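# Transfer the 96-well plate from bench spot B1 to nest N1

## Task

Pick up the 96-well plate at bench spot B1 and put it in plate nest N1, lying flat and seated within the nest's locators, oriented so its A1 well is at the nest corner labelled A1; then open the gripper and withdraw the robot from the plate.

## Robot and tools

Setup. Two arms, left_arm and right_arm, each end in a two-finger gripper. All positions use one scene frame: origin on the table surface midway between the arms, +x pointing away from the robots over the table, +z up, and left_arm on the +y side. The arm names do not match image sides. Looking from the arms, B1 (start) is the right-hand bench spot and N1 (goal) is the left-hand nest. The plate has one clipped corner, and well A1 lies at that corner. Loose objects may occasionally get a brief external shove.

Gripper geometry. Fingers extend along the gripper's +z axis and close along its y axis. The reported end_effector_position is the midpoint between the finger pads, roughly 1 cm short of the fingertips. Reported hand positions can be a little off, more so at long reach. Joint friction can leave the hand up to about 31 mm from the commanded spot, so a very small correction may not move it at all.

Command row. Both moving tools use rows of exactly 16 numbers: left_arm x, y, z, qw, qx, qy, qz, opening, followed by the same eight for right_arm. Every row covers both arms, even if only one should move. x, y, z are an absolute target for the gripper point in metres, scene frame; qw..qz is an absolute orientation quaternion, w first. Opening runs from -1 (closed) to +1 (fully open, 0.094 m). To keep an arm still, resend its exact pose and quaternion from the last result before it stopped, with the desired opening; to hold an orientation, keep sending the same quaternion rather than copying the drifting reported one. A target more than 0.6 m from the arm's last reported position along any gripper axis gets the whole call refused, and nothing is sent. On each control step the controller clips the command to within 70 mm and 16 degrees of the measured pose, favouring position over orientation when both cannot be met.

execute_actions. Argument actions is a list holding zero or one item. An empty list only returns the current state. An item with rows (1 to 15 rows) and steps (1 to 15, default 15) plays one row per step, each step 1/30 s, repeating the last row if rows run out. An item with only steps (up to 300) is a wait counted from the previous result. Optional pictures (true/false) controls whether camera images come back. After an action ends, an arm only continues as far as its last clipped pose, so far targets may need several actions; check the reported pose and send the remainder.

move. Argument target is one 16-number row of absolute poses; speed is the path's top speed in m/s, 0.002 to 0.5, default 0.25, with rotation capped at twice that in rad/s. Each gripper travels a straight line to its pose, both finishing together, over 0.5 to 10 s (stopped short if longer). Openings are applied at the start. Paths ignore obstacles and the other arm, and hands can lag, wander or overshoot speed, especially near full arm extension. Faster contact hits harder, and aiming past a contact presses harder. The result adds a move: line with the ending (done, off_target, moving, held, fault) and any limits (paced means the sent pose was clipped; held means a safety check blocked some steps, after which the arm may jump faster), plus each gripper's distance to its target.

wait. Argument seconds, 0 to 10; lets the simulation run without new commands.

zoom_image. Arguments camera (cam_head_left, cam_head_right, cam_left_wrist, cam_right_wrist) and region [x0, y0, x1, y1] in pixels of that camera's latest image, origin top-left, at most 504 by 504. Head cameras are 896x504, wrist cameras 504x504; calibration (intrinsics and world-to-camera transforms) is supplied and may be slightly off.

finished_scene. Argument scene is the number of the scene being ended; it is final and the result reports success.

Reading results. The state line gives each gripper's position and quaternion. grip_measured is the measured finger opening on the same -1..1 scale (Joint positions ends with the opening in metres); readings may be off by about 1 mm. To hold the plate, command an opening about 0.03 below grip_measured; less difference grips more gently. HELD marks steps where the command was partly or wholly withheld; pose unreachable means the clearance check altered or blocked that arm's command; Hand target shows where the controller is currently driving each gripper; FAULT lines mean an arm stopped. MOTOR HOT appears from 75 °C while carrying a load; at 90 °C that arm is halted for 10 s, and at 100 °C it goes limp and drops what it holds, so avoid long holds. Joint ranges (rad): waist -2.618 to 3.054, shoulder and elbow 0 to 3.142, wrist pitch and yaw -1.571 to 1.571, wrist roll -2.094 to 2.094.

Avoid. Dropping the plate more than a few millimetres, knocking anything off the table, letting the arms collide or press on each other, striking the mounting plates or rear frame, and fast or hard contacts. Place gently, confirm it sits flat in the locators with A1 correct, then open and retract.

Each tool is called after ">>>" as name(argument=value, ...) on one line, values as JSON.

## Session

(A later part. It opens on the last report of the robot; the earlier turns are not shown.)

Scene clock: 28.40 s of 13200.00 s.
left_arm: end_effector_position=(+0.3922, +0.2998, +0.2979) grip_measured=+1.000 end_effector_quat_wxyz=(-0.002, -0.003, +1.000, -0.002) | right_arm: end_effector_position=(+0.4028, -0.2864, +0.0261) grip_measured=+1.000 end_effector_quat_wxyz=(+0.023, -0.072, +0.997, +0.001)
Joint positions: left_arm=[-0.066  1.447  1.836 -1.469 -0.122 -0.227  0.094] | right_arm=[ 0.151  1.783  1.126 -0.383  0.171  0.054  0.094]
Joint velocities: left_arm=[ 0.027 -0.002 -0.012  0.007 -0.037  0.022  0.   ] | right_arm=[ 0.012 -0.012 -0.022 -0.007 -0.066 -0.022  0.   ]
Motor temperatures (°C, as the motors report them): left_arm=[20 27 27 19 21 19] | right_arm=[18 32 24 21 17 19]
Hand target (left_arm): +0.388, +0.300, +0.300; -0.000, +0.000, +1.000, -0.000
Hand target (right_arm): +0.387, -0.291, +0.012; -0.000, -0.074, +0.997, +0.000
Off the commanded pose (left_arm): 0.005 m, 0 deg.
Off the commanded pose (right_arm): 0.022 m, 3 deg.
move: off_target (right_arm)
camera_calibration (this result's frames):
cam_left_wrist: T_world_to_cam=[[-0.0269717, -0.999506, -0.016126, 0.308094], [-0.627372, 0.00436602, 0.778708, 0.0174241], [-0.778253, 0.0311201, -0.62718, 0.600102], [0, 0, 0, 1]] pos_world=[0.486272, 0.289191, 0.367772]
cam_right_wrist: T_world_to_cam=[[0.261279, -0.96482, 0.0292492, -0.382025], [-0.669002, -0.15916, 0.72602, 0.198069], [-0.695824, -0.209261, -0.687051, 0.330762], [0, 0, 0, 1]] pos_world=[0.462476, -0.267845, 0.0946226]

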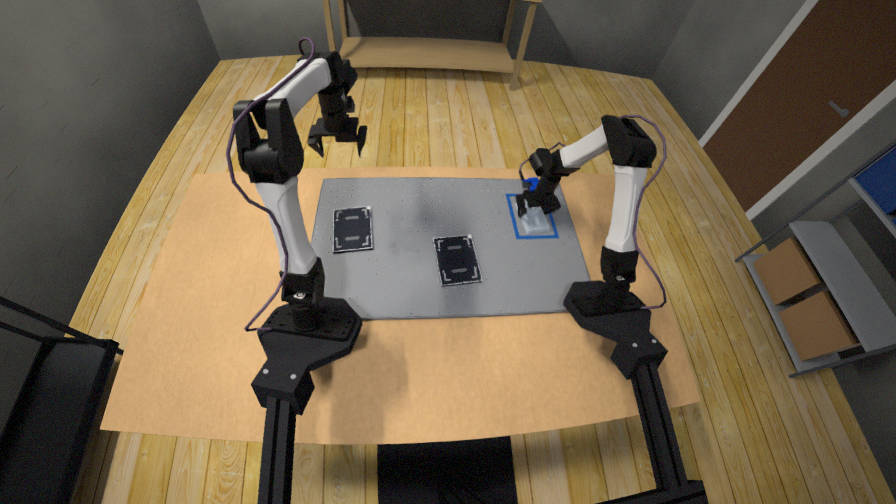

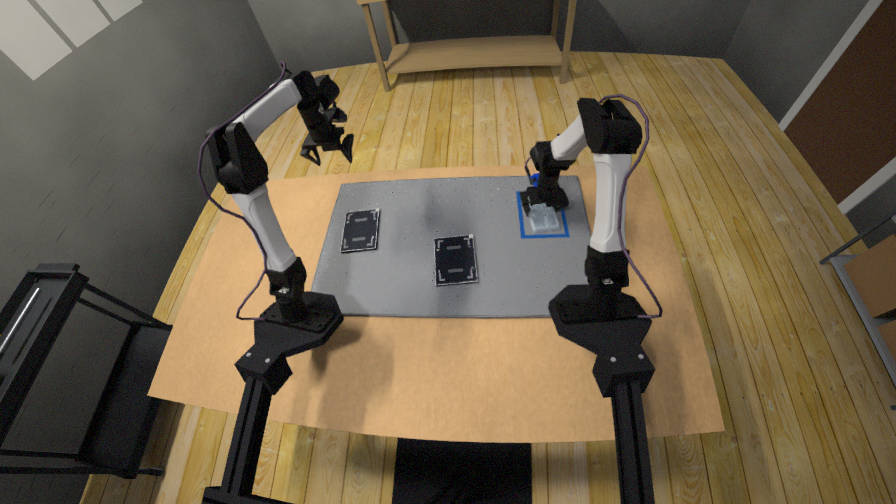

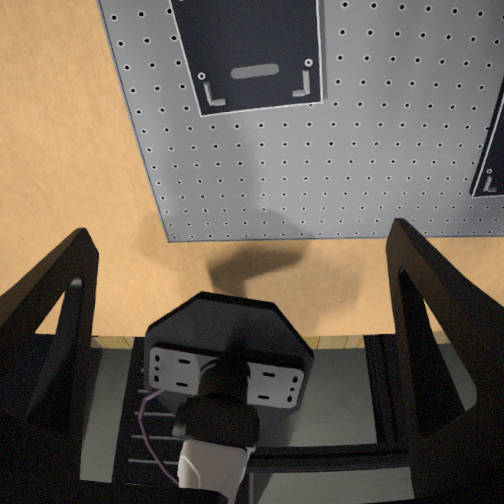

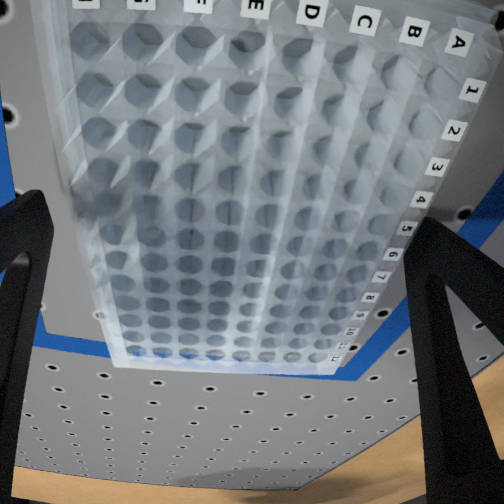

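>>> move(target=[0.388,0.30,0.30,0,0,1,0,1,0.380,-0.290,0.018,0,-0.074,0.997,0,1], speed=0.02)

>>> move(target=[0.388,0.30,0.30,0,0,1,0,1,0.385,-0.288,0.020,0,-0.074,0.997,0,0.69], speed=0.02)

>>> move(target=[0.30,0.50,0.30,0,0,1,0,1,0.385,-0.288,0.13,0,-0.074,0.997,0,0.69], speed=0.15)

Scene clock: 33.13 s of 13200.00 s.
left_arm: end_effector_position=(+0.3922, +0.2999, +0.2979) grip_measured=+1.000 end_effector_quat_wxyz=(-0.002, -0.003, +1.000, -0.002) | right_arm: end_effector_position=(+0.3896, -0.2883, +0.0210) grip_measured=+1.000 end_effector_quat_wxyz=(+0.010, -0.075, +0.997, -0.000)
Joint positions: left_arm=[-0.066  1.447  1.836 -1.469 -0.122 -0.227  0.094] | right_arm=[ 0.151  1.783  1.094 -0.379  0.171  0.054  0.094]
Joint velocities: left_arm=[-0.022 -0.012 -0.012 -0.007  0.007 -0.007  0.   ] | right_arm=[ 0.012 -0.002 -0.002 -0.022  0.095  0.007  0.   ]
Motor temperatures (°C, as the motors report them): left_arm=[20 28 27 19 21 19] | right_arm=[18 33 23 21 17 19]
Hand target (left_arm): +0.388, +0.300, +0.300; -0.000, +0.000, +1.000, -0.000
Hand target (right_arm): +0.380, -0.290, +0.019; -0.000, -0.074, +0.997, -0.000
Off the commanded pose (left_arm): 0.005 m, 0 deg.
Off the commanded pose (right_arm): 0.010 m, 1 deg.
After step 90, 0.23 s passed at rest.
move: done
camera_calibration (this result's frames):
cam_left_wrist: T_world_to_cam=[[-0.0269715, -0.9995, -0.0165003, 0.308268], [-0.627437, 0.00407693, 0.778657, 0.0175604], [-0.7782, 0.0313545, -0.627233, 0.600036], [0, 0, 0, 1]] pos_world=[0.48628, 0.289229, 0.367775]
cam_right_wrist: T_world_to_cam=[[0.266583, -0.963417, 0.0275782, -0.381888], [-0.648221, -0.158044, 0.74487, 0.184471], [-0.713262, -0.216447, -0.666639, 0.322007], [0, 0, 0, 1]] pos_world=[0.451059, -0.269065, 0.0877879]

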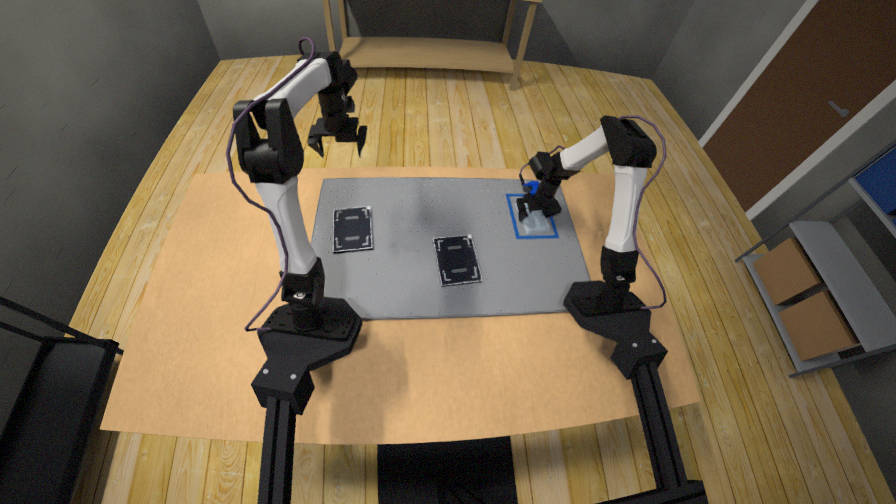

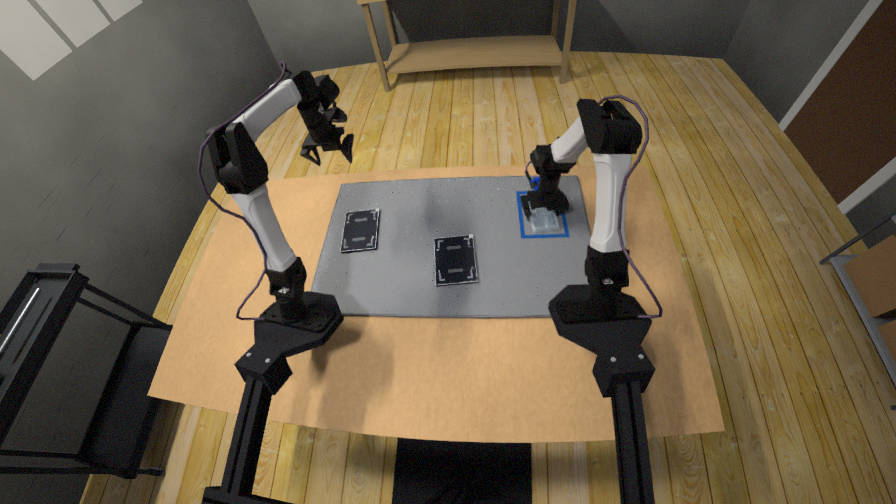

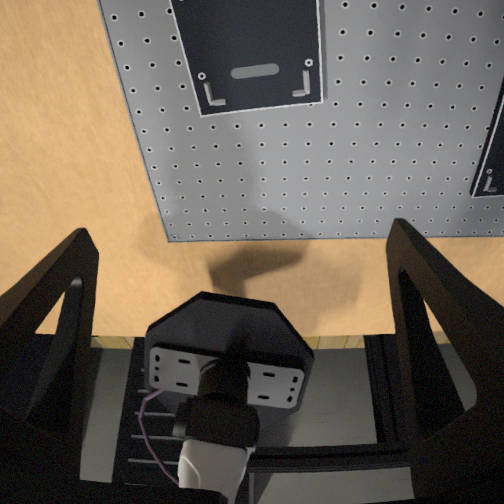

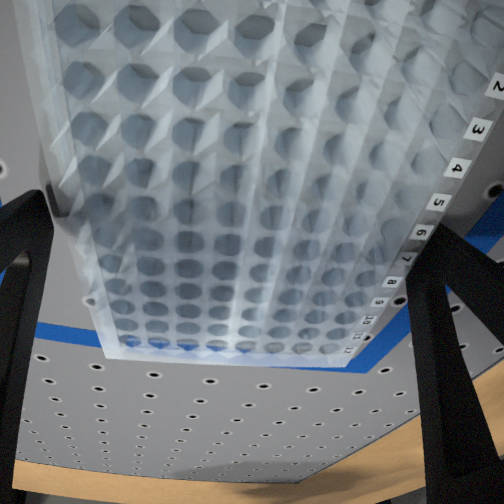

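Scene clock: 33.83 s of 13200.00 s.
left_arm: end_effector_position=(+0.3922, +0.2999, +0.2979) grip_measured=+1.000 end_effector_quat_wxyz=(-0.002, -0.003, +1.000, -0.002) | right_arm: end_effector_position=(+0.3892, -0.2884, +0.0210) grip_measured=+0.763 end_effector_quat_wxyz=(+0.009, -0.075, +0.997, -0.000)
Joint positions: left_arm=[-0.066  1.447  1.836 -1.469 -0.122 -0.227  0.094] | right_arm=[ 0.151  1.783  1.094 -0.381  0.17   0.054  0.083]
Joint velocities: left_arm=[-0.002  0.012 -0.007  0.007 -0.022  0.051  0.   ] | right_arm=[ 0.017 -0.022 -0.007 -0.051 -0.007  0.022 -0.   ]
Motor temperatures (°C, as the motors report them): left_arm=[20 28 27 19 21 19] | right_arm=[18 34 23 21 17 19]
Hand target (left_arm): +0.388, +0.300, +0.300; -0.000, +0.000, +1.000, -0.000
Hand target (right_arm): +0.385, -0.288, +0.020; +0.000, -0.074, +0.997, +0.000
Off the commanded pose (left_arm): 0.005 m, 0 deg.
Off the commanded pose (right_arm): 0.004 m, 1 deg.
move: done
camera_calibration (this result's frames):
cam_left_wrist: T_world_to_cam=[[-0.0269715, -0.9995, -0.0165003, 0.308268], [-0.627437, 0.00407693, 0.778657, 0.0175604], [-0.7782, 0.0313545, -0.627233, 0.600036], [0, 0, 0, 1]] pos_world=[0.48628, 0.289229, 0.367775]
cam_right_wrist: T_world_to_cam=[[0.267316, -0.963228, 0.0270857, -0.382012], [-0.64668, -0.158486, 0.746115, 0.183416], [-0.714386, -0.216964, -0.665266, 0.321921], [0, 0, 0, 1]] pos_world=[0.450705, -0.269051, 0.0876611]

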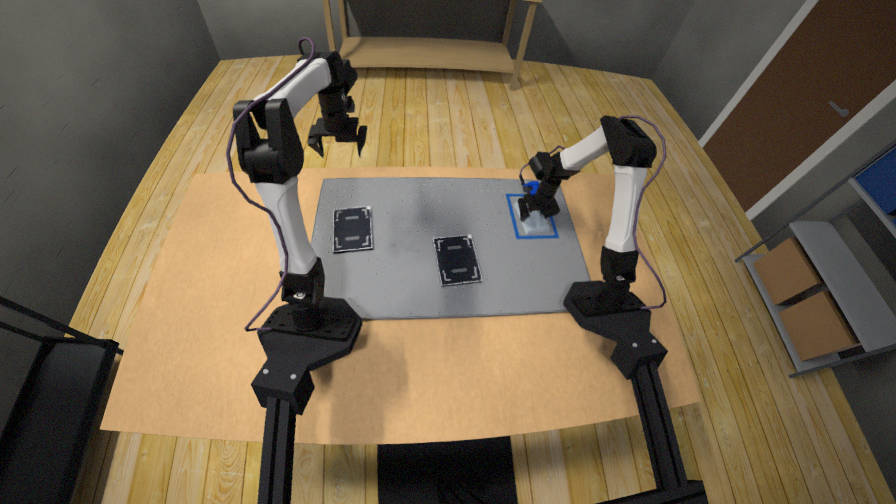

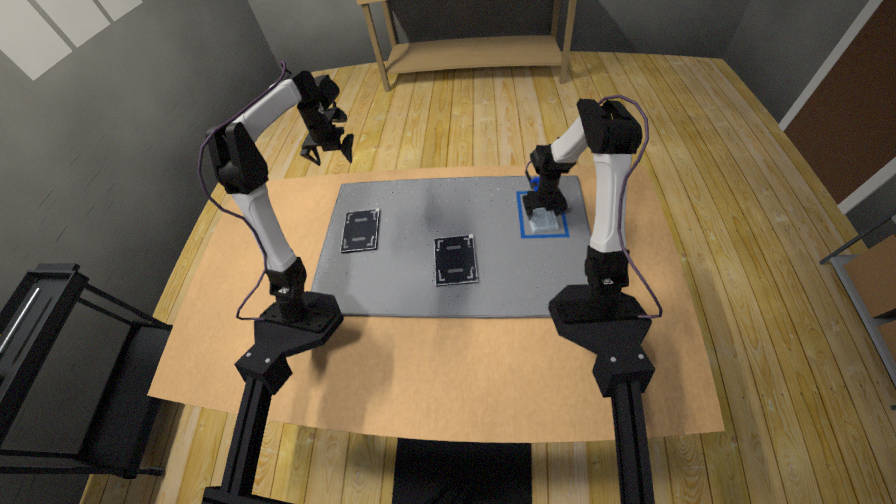

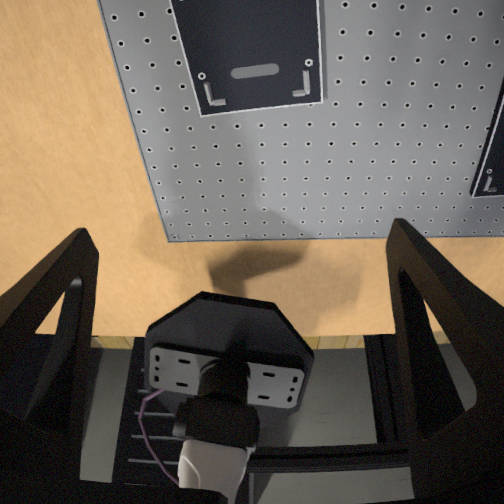

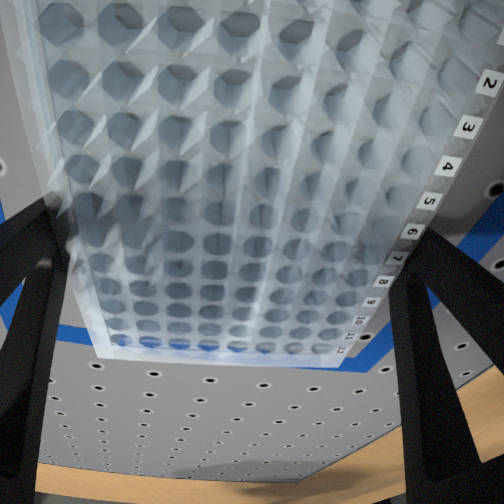

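Scene clock: 35.93 s of 13200.00 s.
left_arm: end_effector_position=(+0.3069, +0.5021, +0.3050) grip_measured=+1.000 end_effector_quat_wxyz=(+0.014, +0.001, +1.000, +0.008) | right_arm: end_effector_position=(+0.3817, -0.2894, +0.1205) grip_measured=+0.763 end_effector_quat_wxyz=(-0.010, -0.075, +0.997, +0.000)
Joint positions: left_arm=[ 0.996  1.291  1.557 -1.432  0.365  0.731  0.094] | right_arm=[ 0.206  1.527  1.179 -0.767  0.189  0.111  0.083]
Joint velocities: left_arm=[-0.017  0.007 -0.012  0.007  0.022  0.051  0.   ] | right_arm=[-0.017  0.012 -0.017 -0.022 -0.037 -0.066 -0.   ]
Motor temperatures (°C, as the motors report them): left_arm=[20 28 27 19 21 19] | right_arm=[18 34 24 21 17 19]
Hand target (left_arm): +0.303, +0.502, +0.300; +0.007, -0.003, +1.000, -0.003
Hand target (right_arm): +0.387, -0.288, +0.129; +0.000, -0.074, +0.997, -0.001
Off the commanded pose (left_arm): 0.009 m, 2 deg.
Off the commanded pose (right_arm): 0.010 m, 1 deg.
move: done
camera_calibration (this result's frames):
cam_left_wrist: T_world_to_cam=[[-0.0337537, -0.998739, -0.0371724, 0.516239], [-0.652247, -0.00616799, 0.757981, -0.0233314], [-0.757254, 0.0498303, -0.651216, 0.523377], [0, 0, 0, 1]] pos_world=[0.398537, 0.489364, 0.377706]
cam_right_wrist: T_world_to_cam=[[0.267352, -0.963417, 0.0187377, -0.382797], [-0.61936, -0.156913, 0.769267, 0.0914303], [-0.738185, -0.21727, -0.638652, 0.388401], [0, 0, 0, 1]] pos_world=[0.445681, -0.270059, 0.184892]

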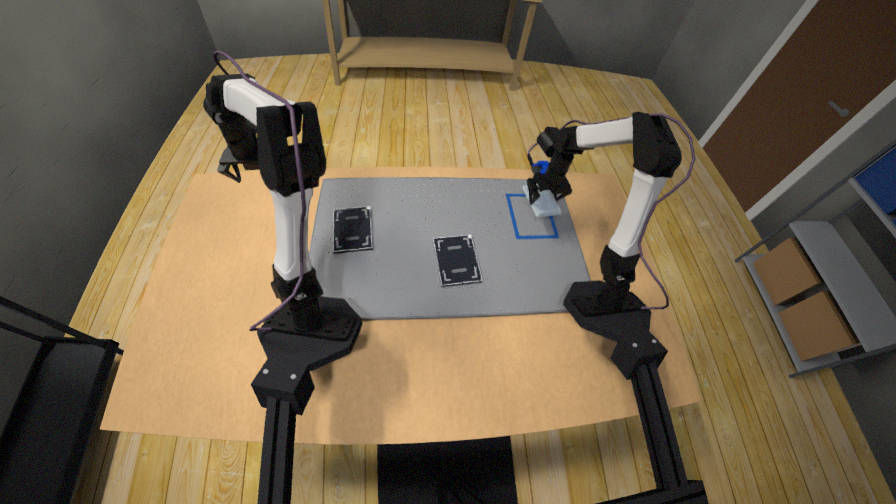

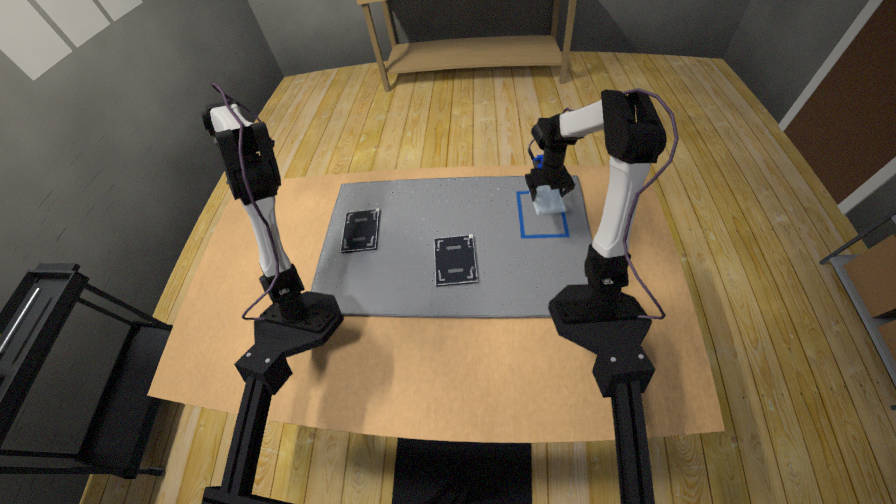

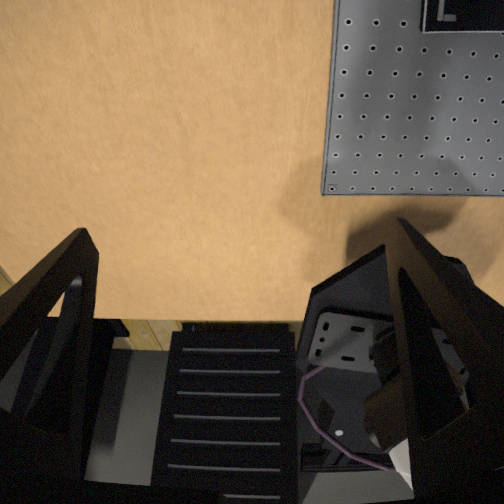

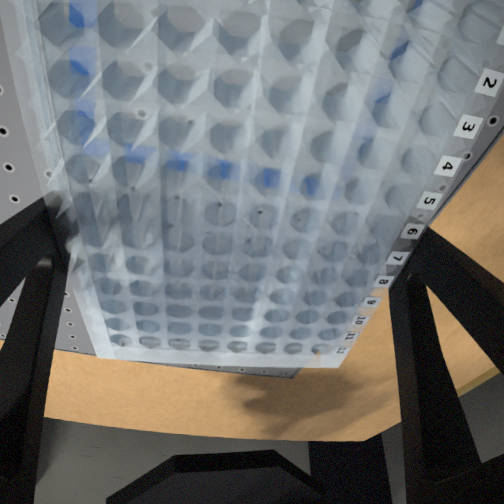

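>>> move(target=[0.30,0.50,0.30,0,0,1,0,1,0.35,0.10,0.09,0,-0.074,0.997,0,0.73], speed=0.15)

>>> move(target=[0.30,0.50,0.30,0,0,1,0,1,0.35,0.10,0.035,0,-0.074,0.997,0,0.73], speed=0.04)

Scene clock: 41.13 s of 13200.00 s.
left_arm: end_effector_position=(+0.3069, +0.5021, +0.3050) grip_measured=+1.000 end_effector_quat_wxyz=(+0.014, +0.002, +1.000, +0.008) | right_arm: end_effector_position=(+0.3558, +0.1018, +0.0959) grip_measured=+0.763 end_effector_quat_wxyz=(+0.036, -0.075, +0.996, +0.043)
Joint positions: left_arm=[ 0.996  1.291  1.557 -1.432  0.365  0.733  0.094] | right_arm=[ 0.959  2.752  2.831 -1.302  0.464  0.796  0.083]
Joint velocities: left_arm=[ 0.017  0.002  0.012 -0.007 -0.007 -0.051  0.   ] | right_arm=[-0.007 -0.022 -0.022 -0.051  0.007  0.037 -0.   ]
Motor temperatures (°C, as the motors report them): left_arm=[20 28 27 19 21 19] | right_arm=[18 36 24 21 17 19]
Hand target (left_arm): +0.300, +0.500, +0.300; -0.000, -0.000, +1.000, +0.000
Hand target (right_arm): +0.352, +0.100, +0.087; +0.033, -0.076, +0.996, +0.032
Off the commanded pose (left_arm): 0.009 m, 2 deg.
Off the commanded pose (right_arm): 0.009 m, 6 deg.
elbow stopped short (right arm): the move would have taken joint 3 (elbow) straighter than the controller allows; a more bent joint 3 avoids this.
move: off_target (right_arm)
camera_calibration (this result's frames):
cam_left_wrist: T_world_to_cam=[[-0.0360423, -0.998667, -0.036961, 0.516794], [-0.652425, -0.00450162, 0.75784, -0.0240424], [-0.756995, 0.0514286, -0.651393, 0.522585], [0, 0, 0, 1]] pos_world=[0.398535, 0.48912, 0.37773]
cam_right_wrist: T_world_to_cam=[[0.268898, -0.961946, -0.0485074, 0.00724735], [-0.680617, -0.225409, 0.697103, 0.191362], [-0.681509, -0.154435, -0.715329, 0.419352], [0, 0, 0, 1]] pos_world=[0.414088, 0.114869, 0.166928]

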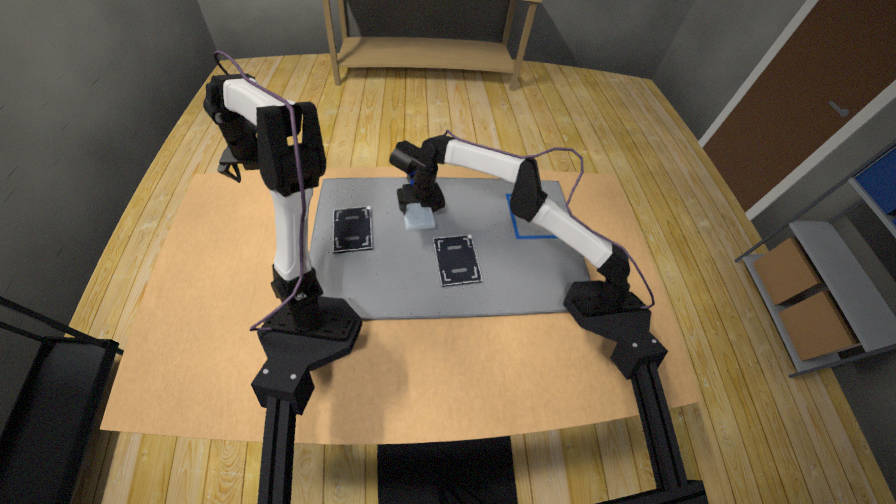

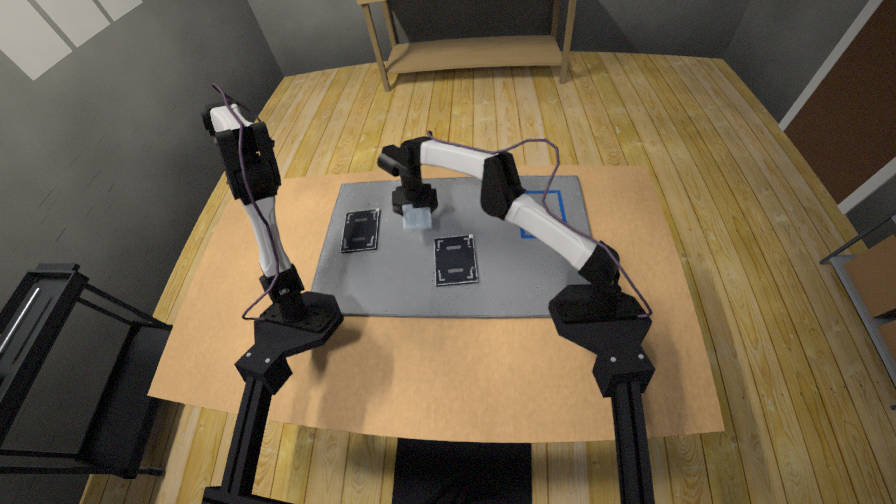

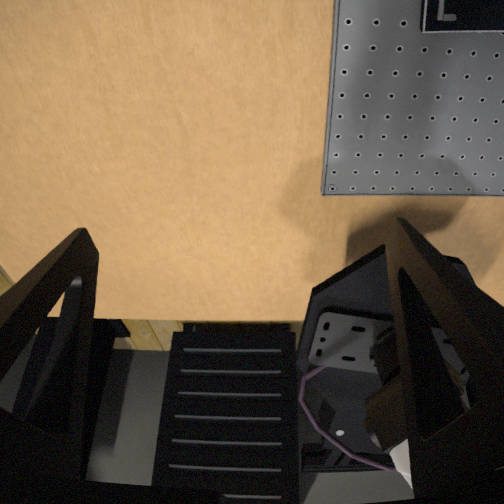

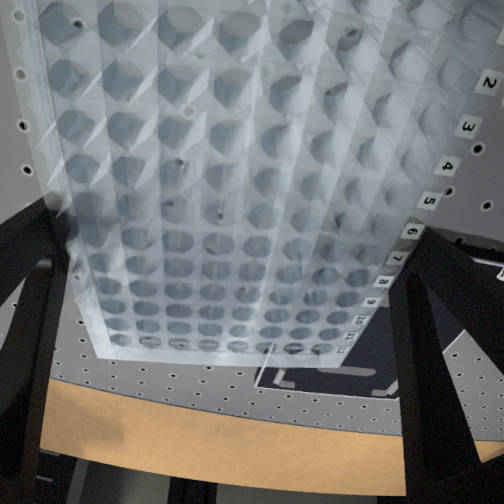

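Scene clock: 43.00 s of 13200.00 s.
left_arm: end_effector_position=(+0.3069, +0.5021, +0.3050) grip_measured=+1.000 end_effector_quat_wxyz=(+0.014, +0.002, +1.000, +0.008) | right_arm: end_effector_position=(+0.3480, +0.0994, +0.0476) grip_measured=+0.763 end_effector_quat_wxyz=(+0.024, -0.077, +0.996, +0.025)
Joint positions: left_arm=[ 0.996  1.291  1.557 -1.432  0.365  0.733  0.094] | right_arm=[ 0.929  2.839  2.831 -1.249  0.461  0.783  0.083]
Joint velocities: left_arm=[ 0.002  0.012  0.002  0.022 -0.037 -0.051  0.   ] | right_arm=[-0.012  0.007 -0.022  0.007  0.007 -0.037 -0.   ]
Motor temperatures (°C, as the motors report them): left_arm=[20 27 27 19 21 19] | right_arm=[19 37 25 21 17 19]
Hand target (left_arm): +0.300, +0.500, +0.300; -0.000, -0.000, +1.000, +0.000
Hand target (right_arm): +0.349, +0.098, +0.035; +0.020, -0.074, +0.997, +0.025
Off the commanded pose (left_arm): 0.009 m, 2 deg.
Off the commanded pose (right_arm): 0.013 m, 4 deg.
elbow stopped short (right arm): the move would have taken joint 3 (elbow) straighter than the controller allows; a more bent joint 3 avoids this.
move: off_target (right_arm)
camera_calibration (this result's frames):
cam_left_wrist: T_world_to_cam=[[-0.0360423, -0.998667, -0.036961, 0.516794], [-0.652425, -0.00450162, 0.75784, -0.0240424], [-0.756995, 0.0514286, -0.651393, 0.522585], [0, 0, 0, 1]] pos_world=[0.398535, 0.48912, 0.37773]
cam_right_wrist: T_world_to_cam=[[0.270807, -0.962489, -0.0166924, 0.00255002], [-0.665365, -0.199683, 0.719316, 0.210303], [-0.695667, -0.183689, -0.694482, 0.385882], [0, 0, 0, 1]] pos_world=[0.407683, 0.115331, 0.116756]

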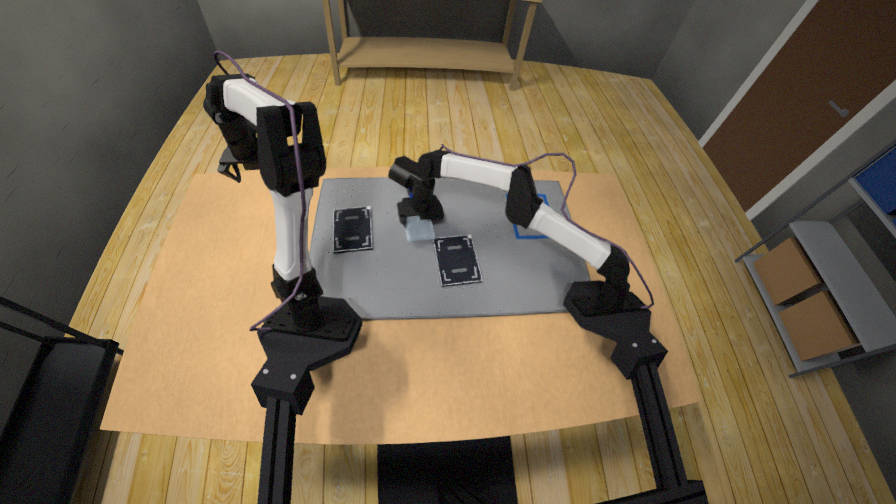

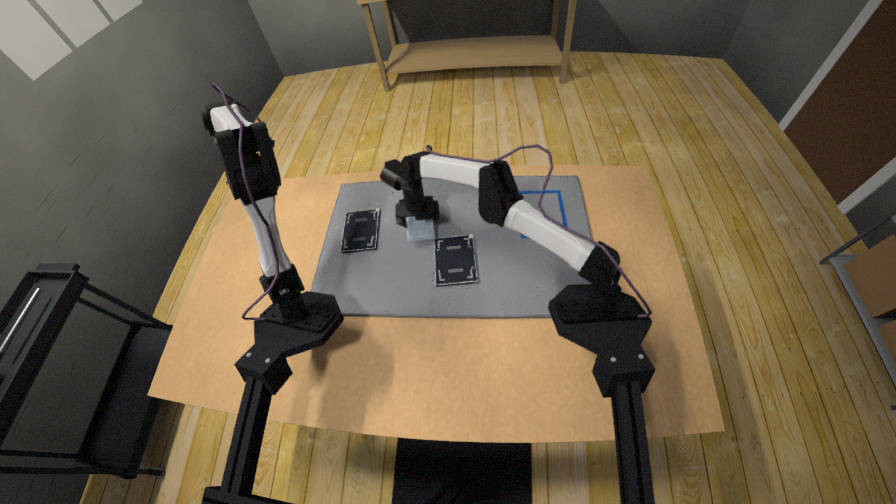

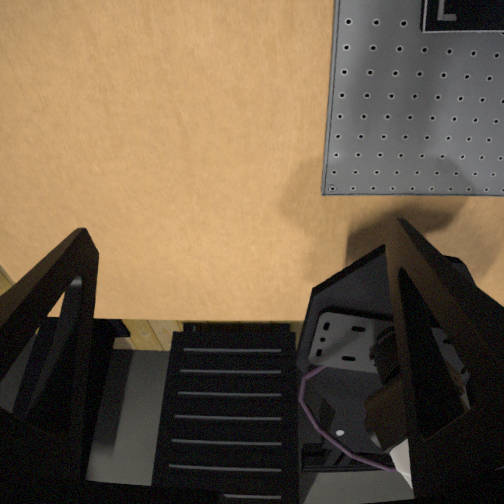

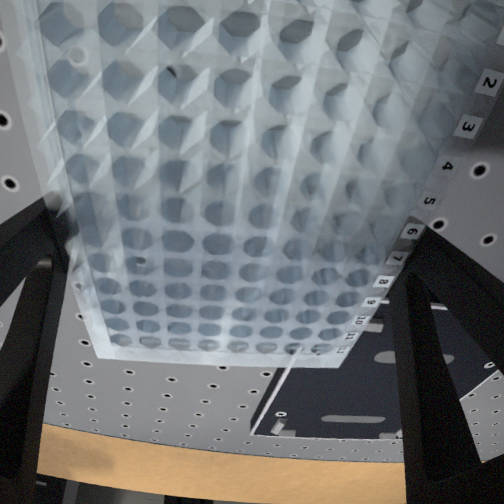

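>>> move(target=[0.30,0.50,0.30,0,0,1,0,1,0.375,0.125,0.045,0,-0.074,0.997,0,0.73], speed=0.03)

>>> zoom_image(camera="cam_head_left", region=[330, 160, 490, 290])

Scene clock: 46.67 s of 13200.00 s.
left_arm: end_effector_position=(+0.3069, +0.5021, +0.3050) grip_measured=+1.000 end_effector_quat_wxyz=(+0.014, +0.002, +1.000, +0.008) | right_arm: end_effector_position=(+0.3675, +0.1267, +0.0521) grip_measured=+0.763 end_effector_quat_wxyz=(+0.066, -0.079, +0.992, +0.077)
Joint positions: left_arm=[ 0.996  1.291  1.557 -1.432  0.365  0.733  0.094] | right_arm=[ 0.929  2.839  2.831 -1.101  0.452  0.712  0.083]
Joint velocities: left_arm=[-0.012 -0.002 -0.012 -0.007  0.037 -0.095  0.   ] | right_arm=[-0.007  0.012 -0.012 -0.066 -0.022  0.007 -0.001]
Motor temperatures (°C, as the motors report them): left_arm=[20 27 26 19 21 19] | right_arm=[19 39 25 21 17 19]
Hand target (left_arm): +0.300, +0.500, +0.300; -0.000, -0.000, +1.000, +0.000
Hand target (right_arm): +0.374, +0.124, +0.044; +0.066, -0.073, +0.992, +0.079
Off the commanded pose (left_arm): 0.009 m, 2 deg.
Off the commanded pose (right_arm): 0.010 m, 12 deg.
elbow stopped short (right arm): the move would have taken joint 3 (elbow) straighter than the controller allows; a more bent joint 3 avoids this.
move: off_target (right_arm)
camera_calibration (this result's frames):
cam_left_wrist: T_world_to_cam=[[-0.0360397, -0.998656, -0.0372357, 0.516919], [-0.652233, -0.00472489, 0.758004, -0.0240674], [-0.757161, 0.0516046, -0.651186, 0.522448], [0, 0, 0, 1]] pos_world=[0.39851, 0.48915, 0.377702]
cam_right_wrist: T_world_to_cam=[[0.281601, -0.954219, -0.10083, 0.0229653], [-0.715624, -0.278858, 0.640406, 0.258089], [-0.639205, -0.108183, -0.761389, 0.380849], [0, 0, 0, 1]] pos_world=[0.421668, 0.135085, 0.127008]

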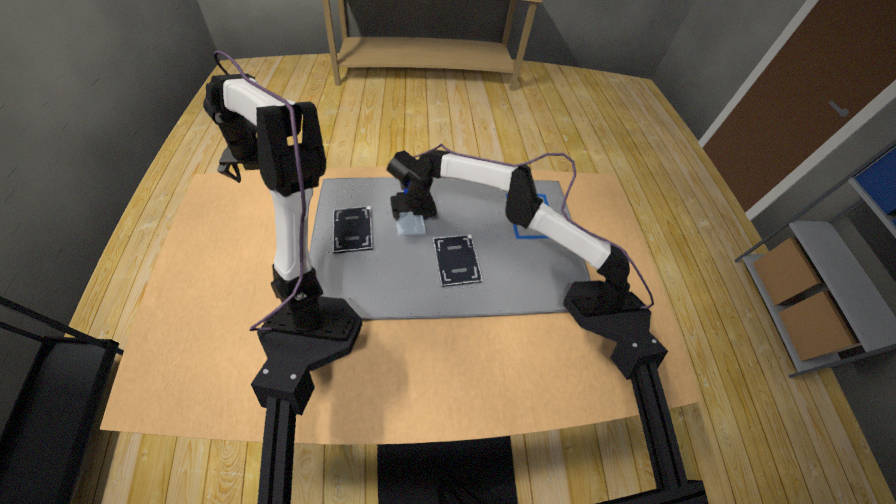

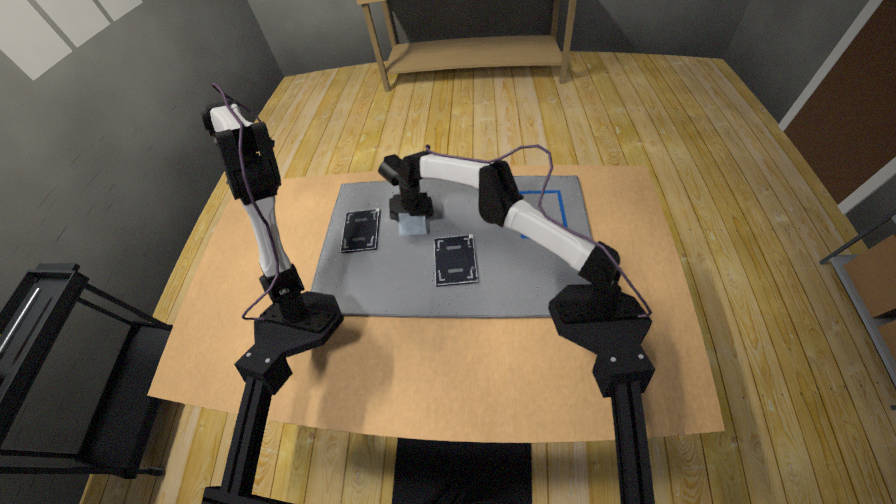

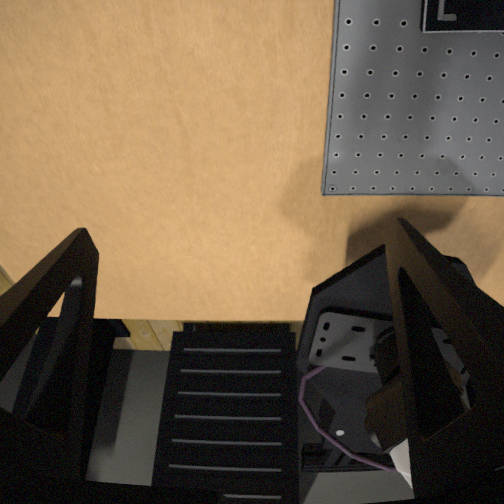

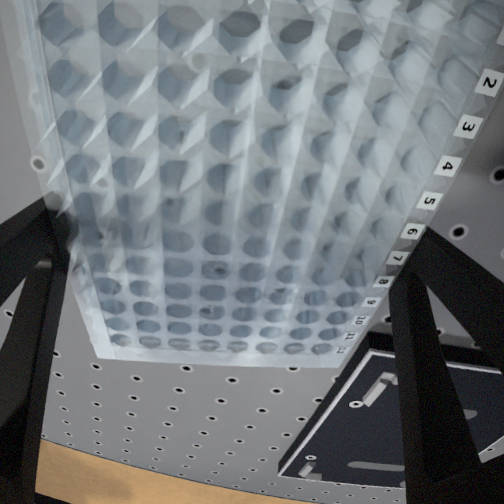

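Region (330, 160, 490, 290) of cam_head_left's 896x504 image, scaled by 3.150, with more detail than that image has; it fills the top 410 rows of this view, and the rest is white.

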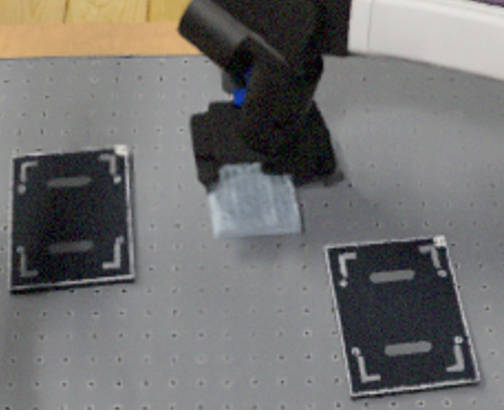

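>>> move(target=[0.30,0.50,0.30,0,0,1,0,1,0.40,0.08,0.045,0,-0.074,0.997,0,0.73], speed=0.03)

>>> zoom_image(camera="cam_head_left", region=[330, 160, 490, 290])

Scene clock: 53.47 s of 13200.00 s.
left_arm: end_effector_position=(+0.3069, +0.5021, +0.3050) grip_measured=+1.000 end_effector_quat_wxyz=(+0.014, +0.002, +1.000, +0.008) | right_arm: end_effector_position=(+0.3892, +0.0841, +0.0388) grip_measured=+0.763 end_effector_quat_wxyz=(+0.039, -0.080, +0.995, +0.038)
Joint positions: left_arm=[ 0.996  1.291  1.557 -1.432  0.365  0.733  0.094] | right_arm=[ 0.853  2.822  2.831 -1.188  0.437  0.678  0.083]
Joint velocities: left_arm=[-0.007  0.012  0.022 -0.007 -0.007  0.051  0.   ] | right_arm=[ 0.007  0.012 -0.007 -0.095 -0.022 -0.007  0.001]
Motor temperatures (°C, as the motors report them): left_arm=[20 27 26 19 21 19] | right_arm=[20 44 26 21 17 19]
Hand target (left_arm): +0.300, +0.500, +0.300; -0.000, -0.000, +1.000, +0.000
Hand target (right_arm): +0.399, +0.080, +0.045; +0.041, -0.074, +0.995, +0.044
Off the commanded pose (left_arm): 0.009 m, 2 deg.
Off the commanded pose (right_arm): 0.013 m, 6 deg.
elbow stopped short (right arm): the move would have taken joint 3 (elbow) straighter than the controller allows; a more bent joint 3 avoids this.
After step 90, 0.03 s passed at rest.
move: off_target (right_arm)
camera_calibration (this result's frames):
cam_left_wrist: T_world_to_cam=[[-0.0360397, -0.998656, -0.0372357, 0.516919], [-0.652233, -0.00472489, 0.758004, -0.0240674], [-0.757161, 0.0516046, -0.651186, 0.522448], [0, 0, 0, 1]] pos_world=[0.39851, 0.48915, 0.377702]
cam_right_wrist: T_world_to_cam=[[0.277935, -0.959904, -0.0365533, -0.0256617], [-0.683829, -0.224437, 0.694267, 0.25122], [-0.674634, -0.167965, -0.718789, 0.397128], [0, 0, 0, 1]] pos_world=[0.44684, 0.098454, 0.110099]

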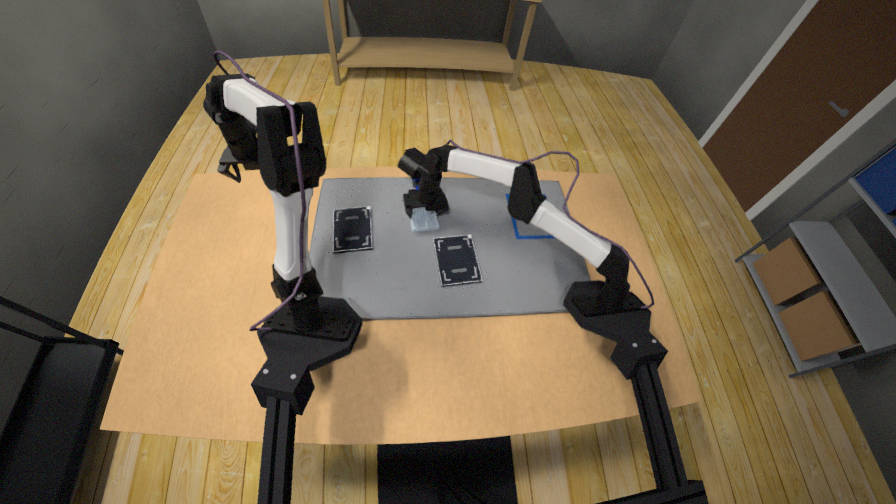

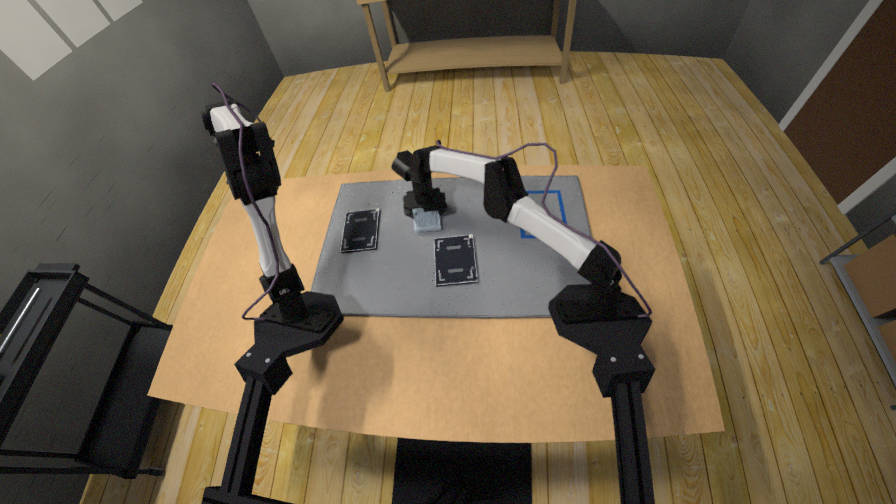

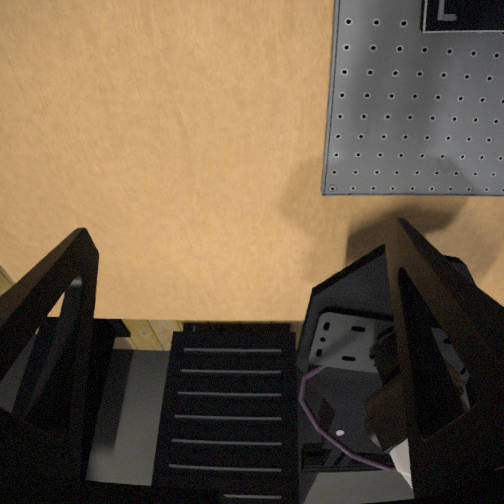

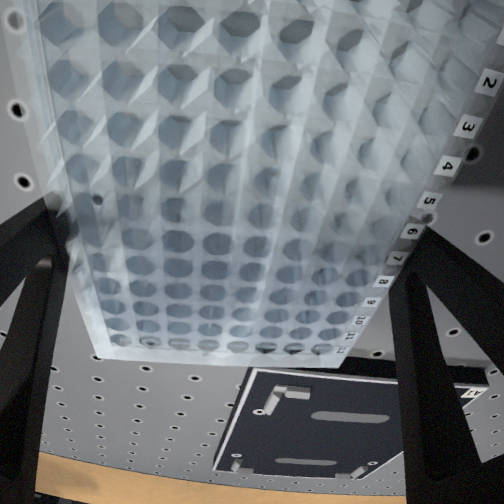

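Region (330, 160, 490, 290) of cam_head_left's 896x504 image, scaled by 3.150, with more detail than that image has; it fills the top 410 rows of this view, and the rest is white.

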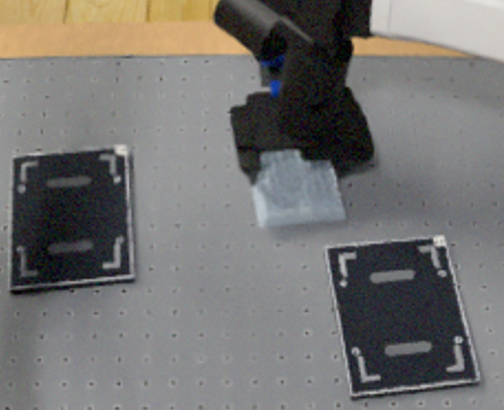

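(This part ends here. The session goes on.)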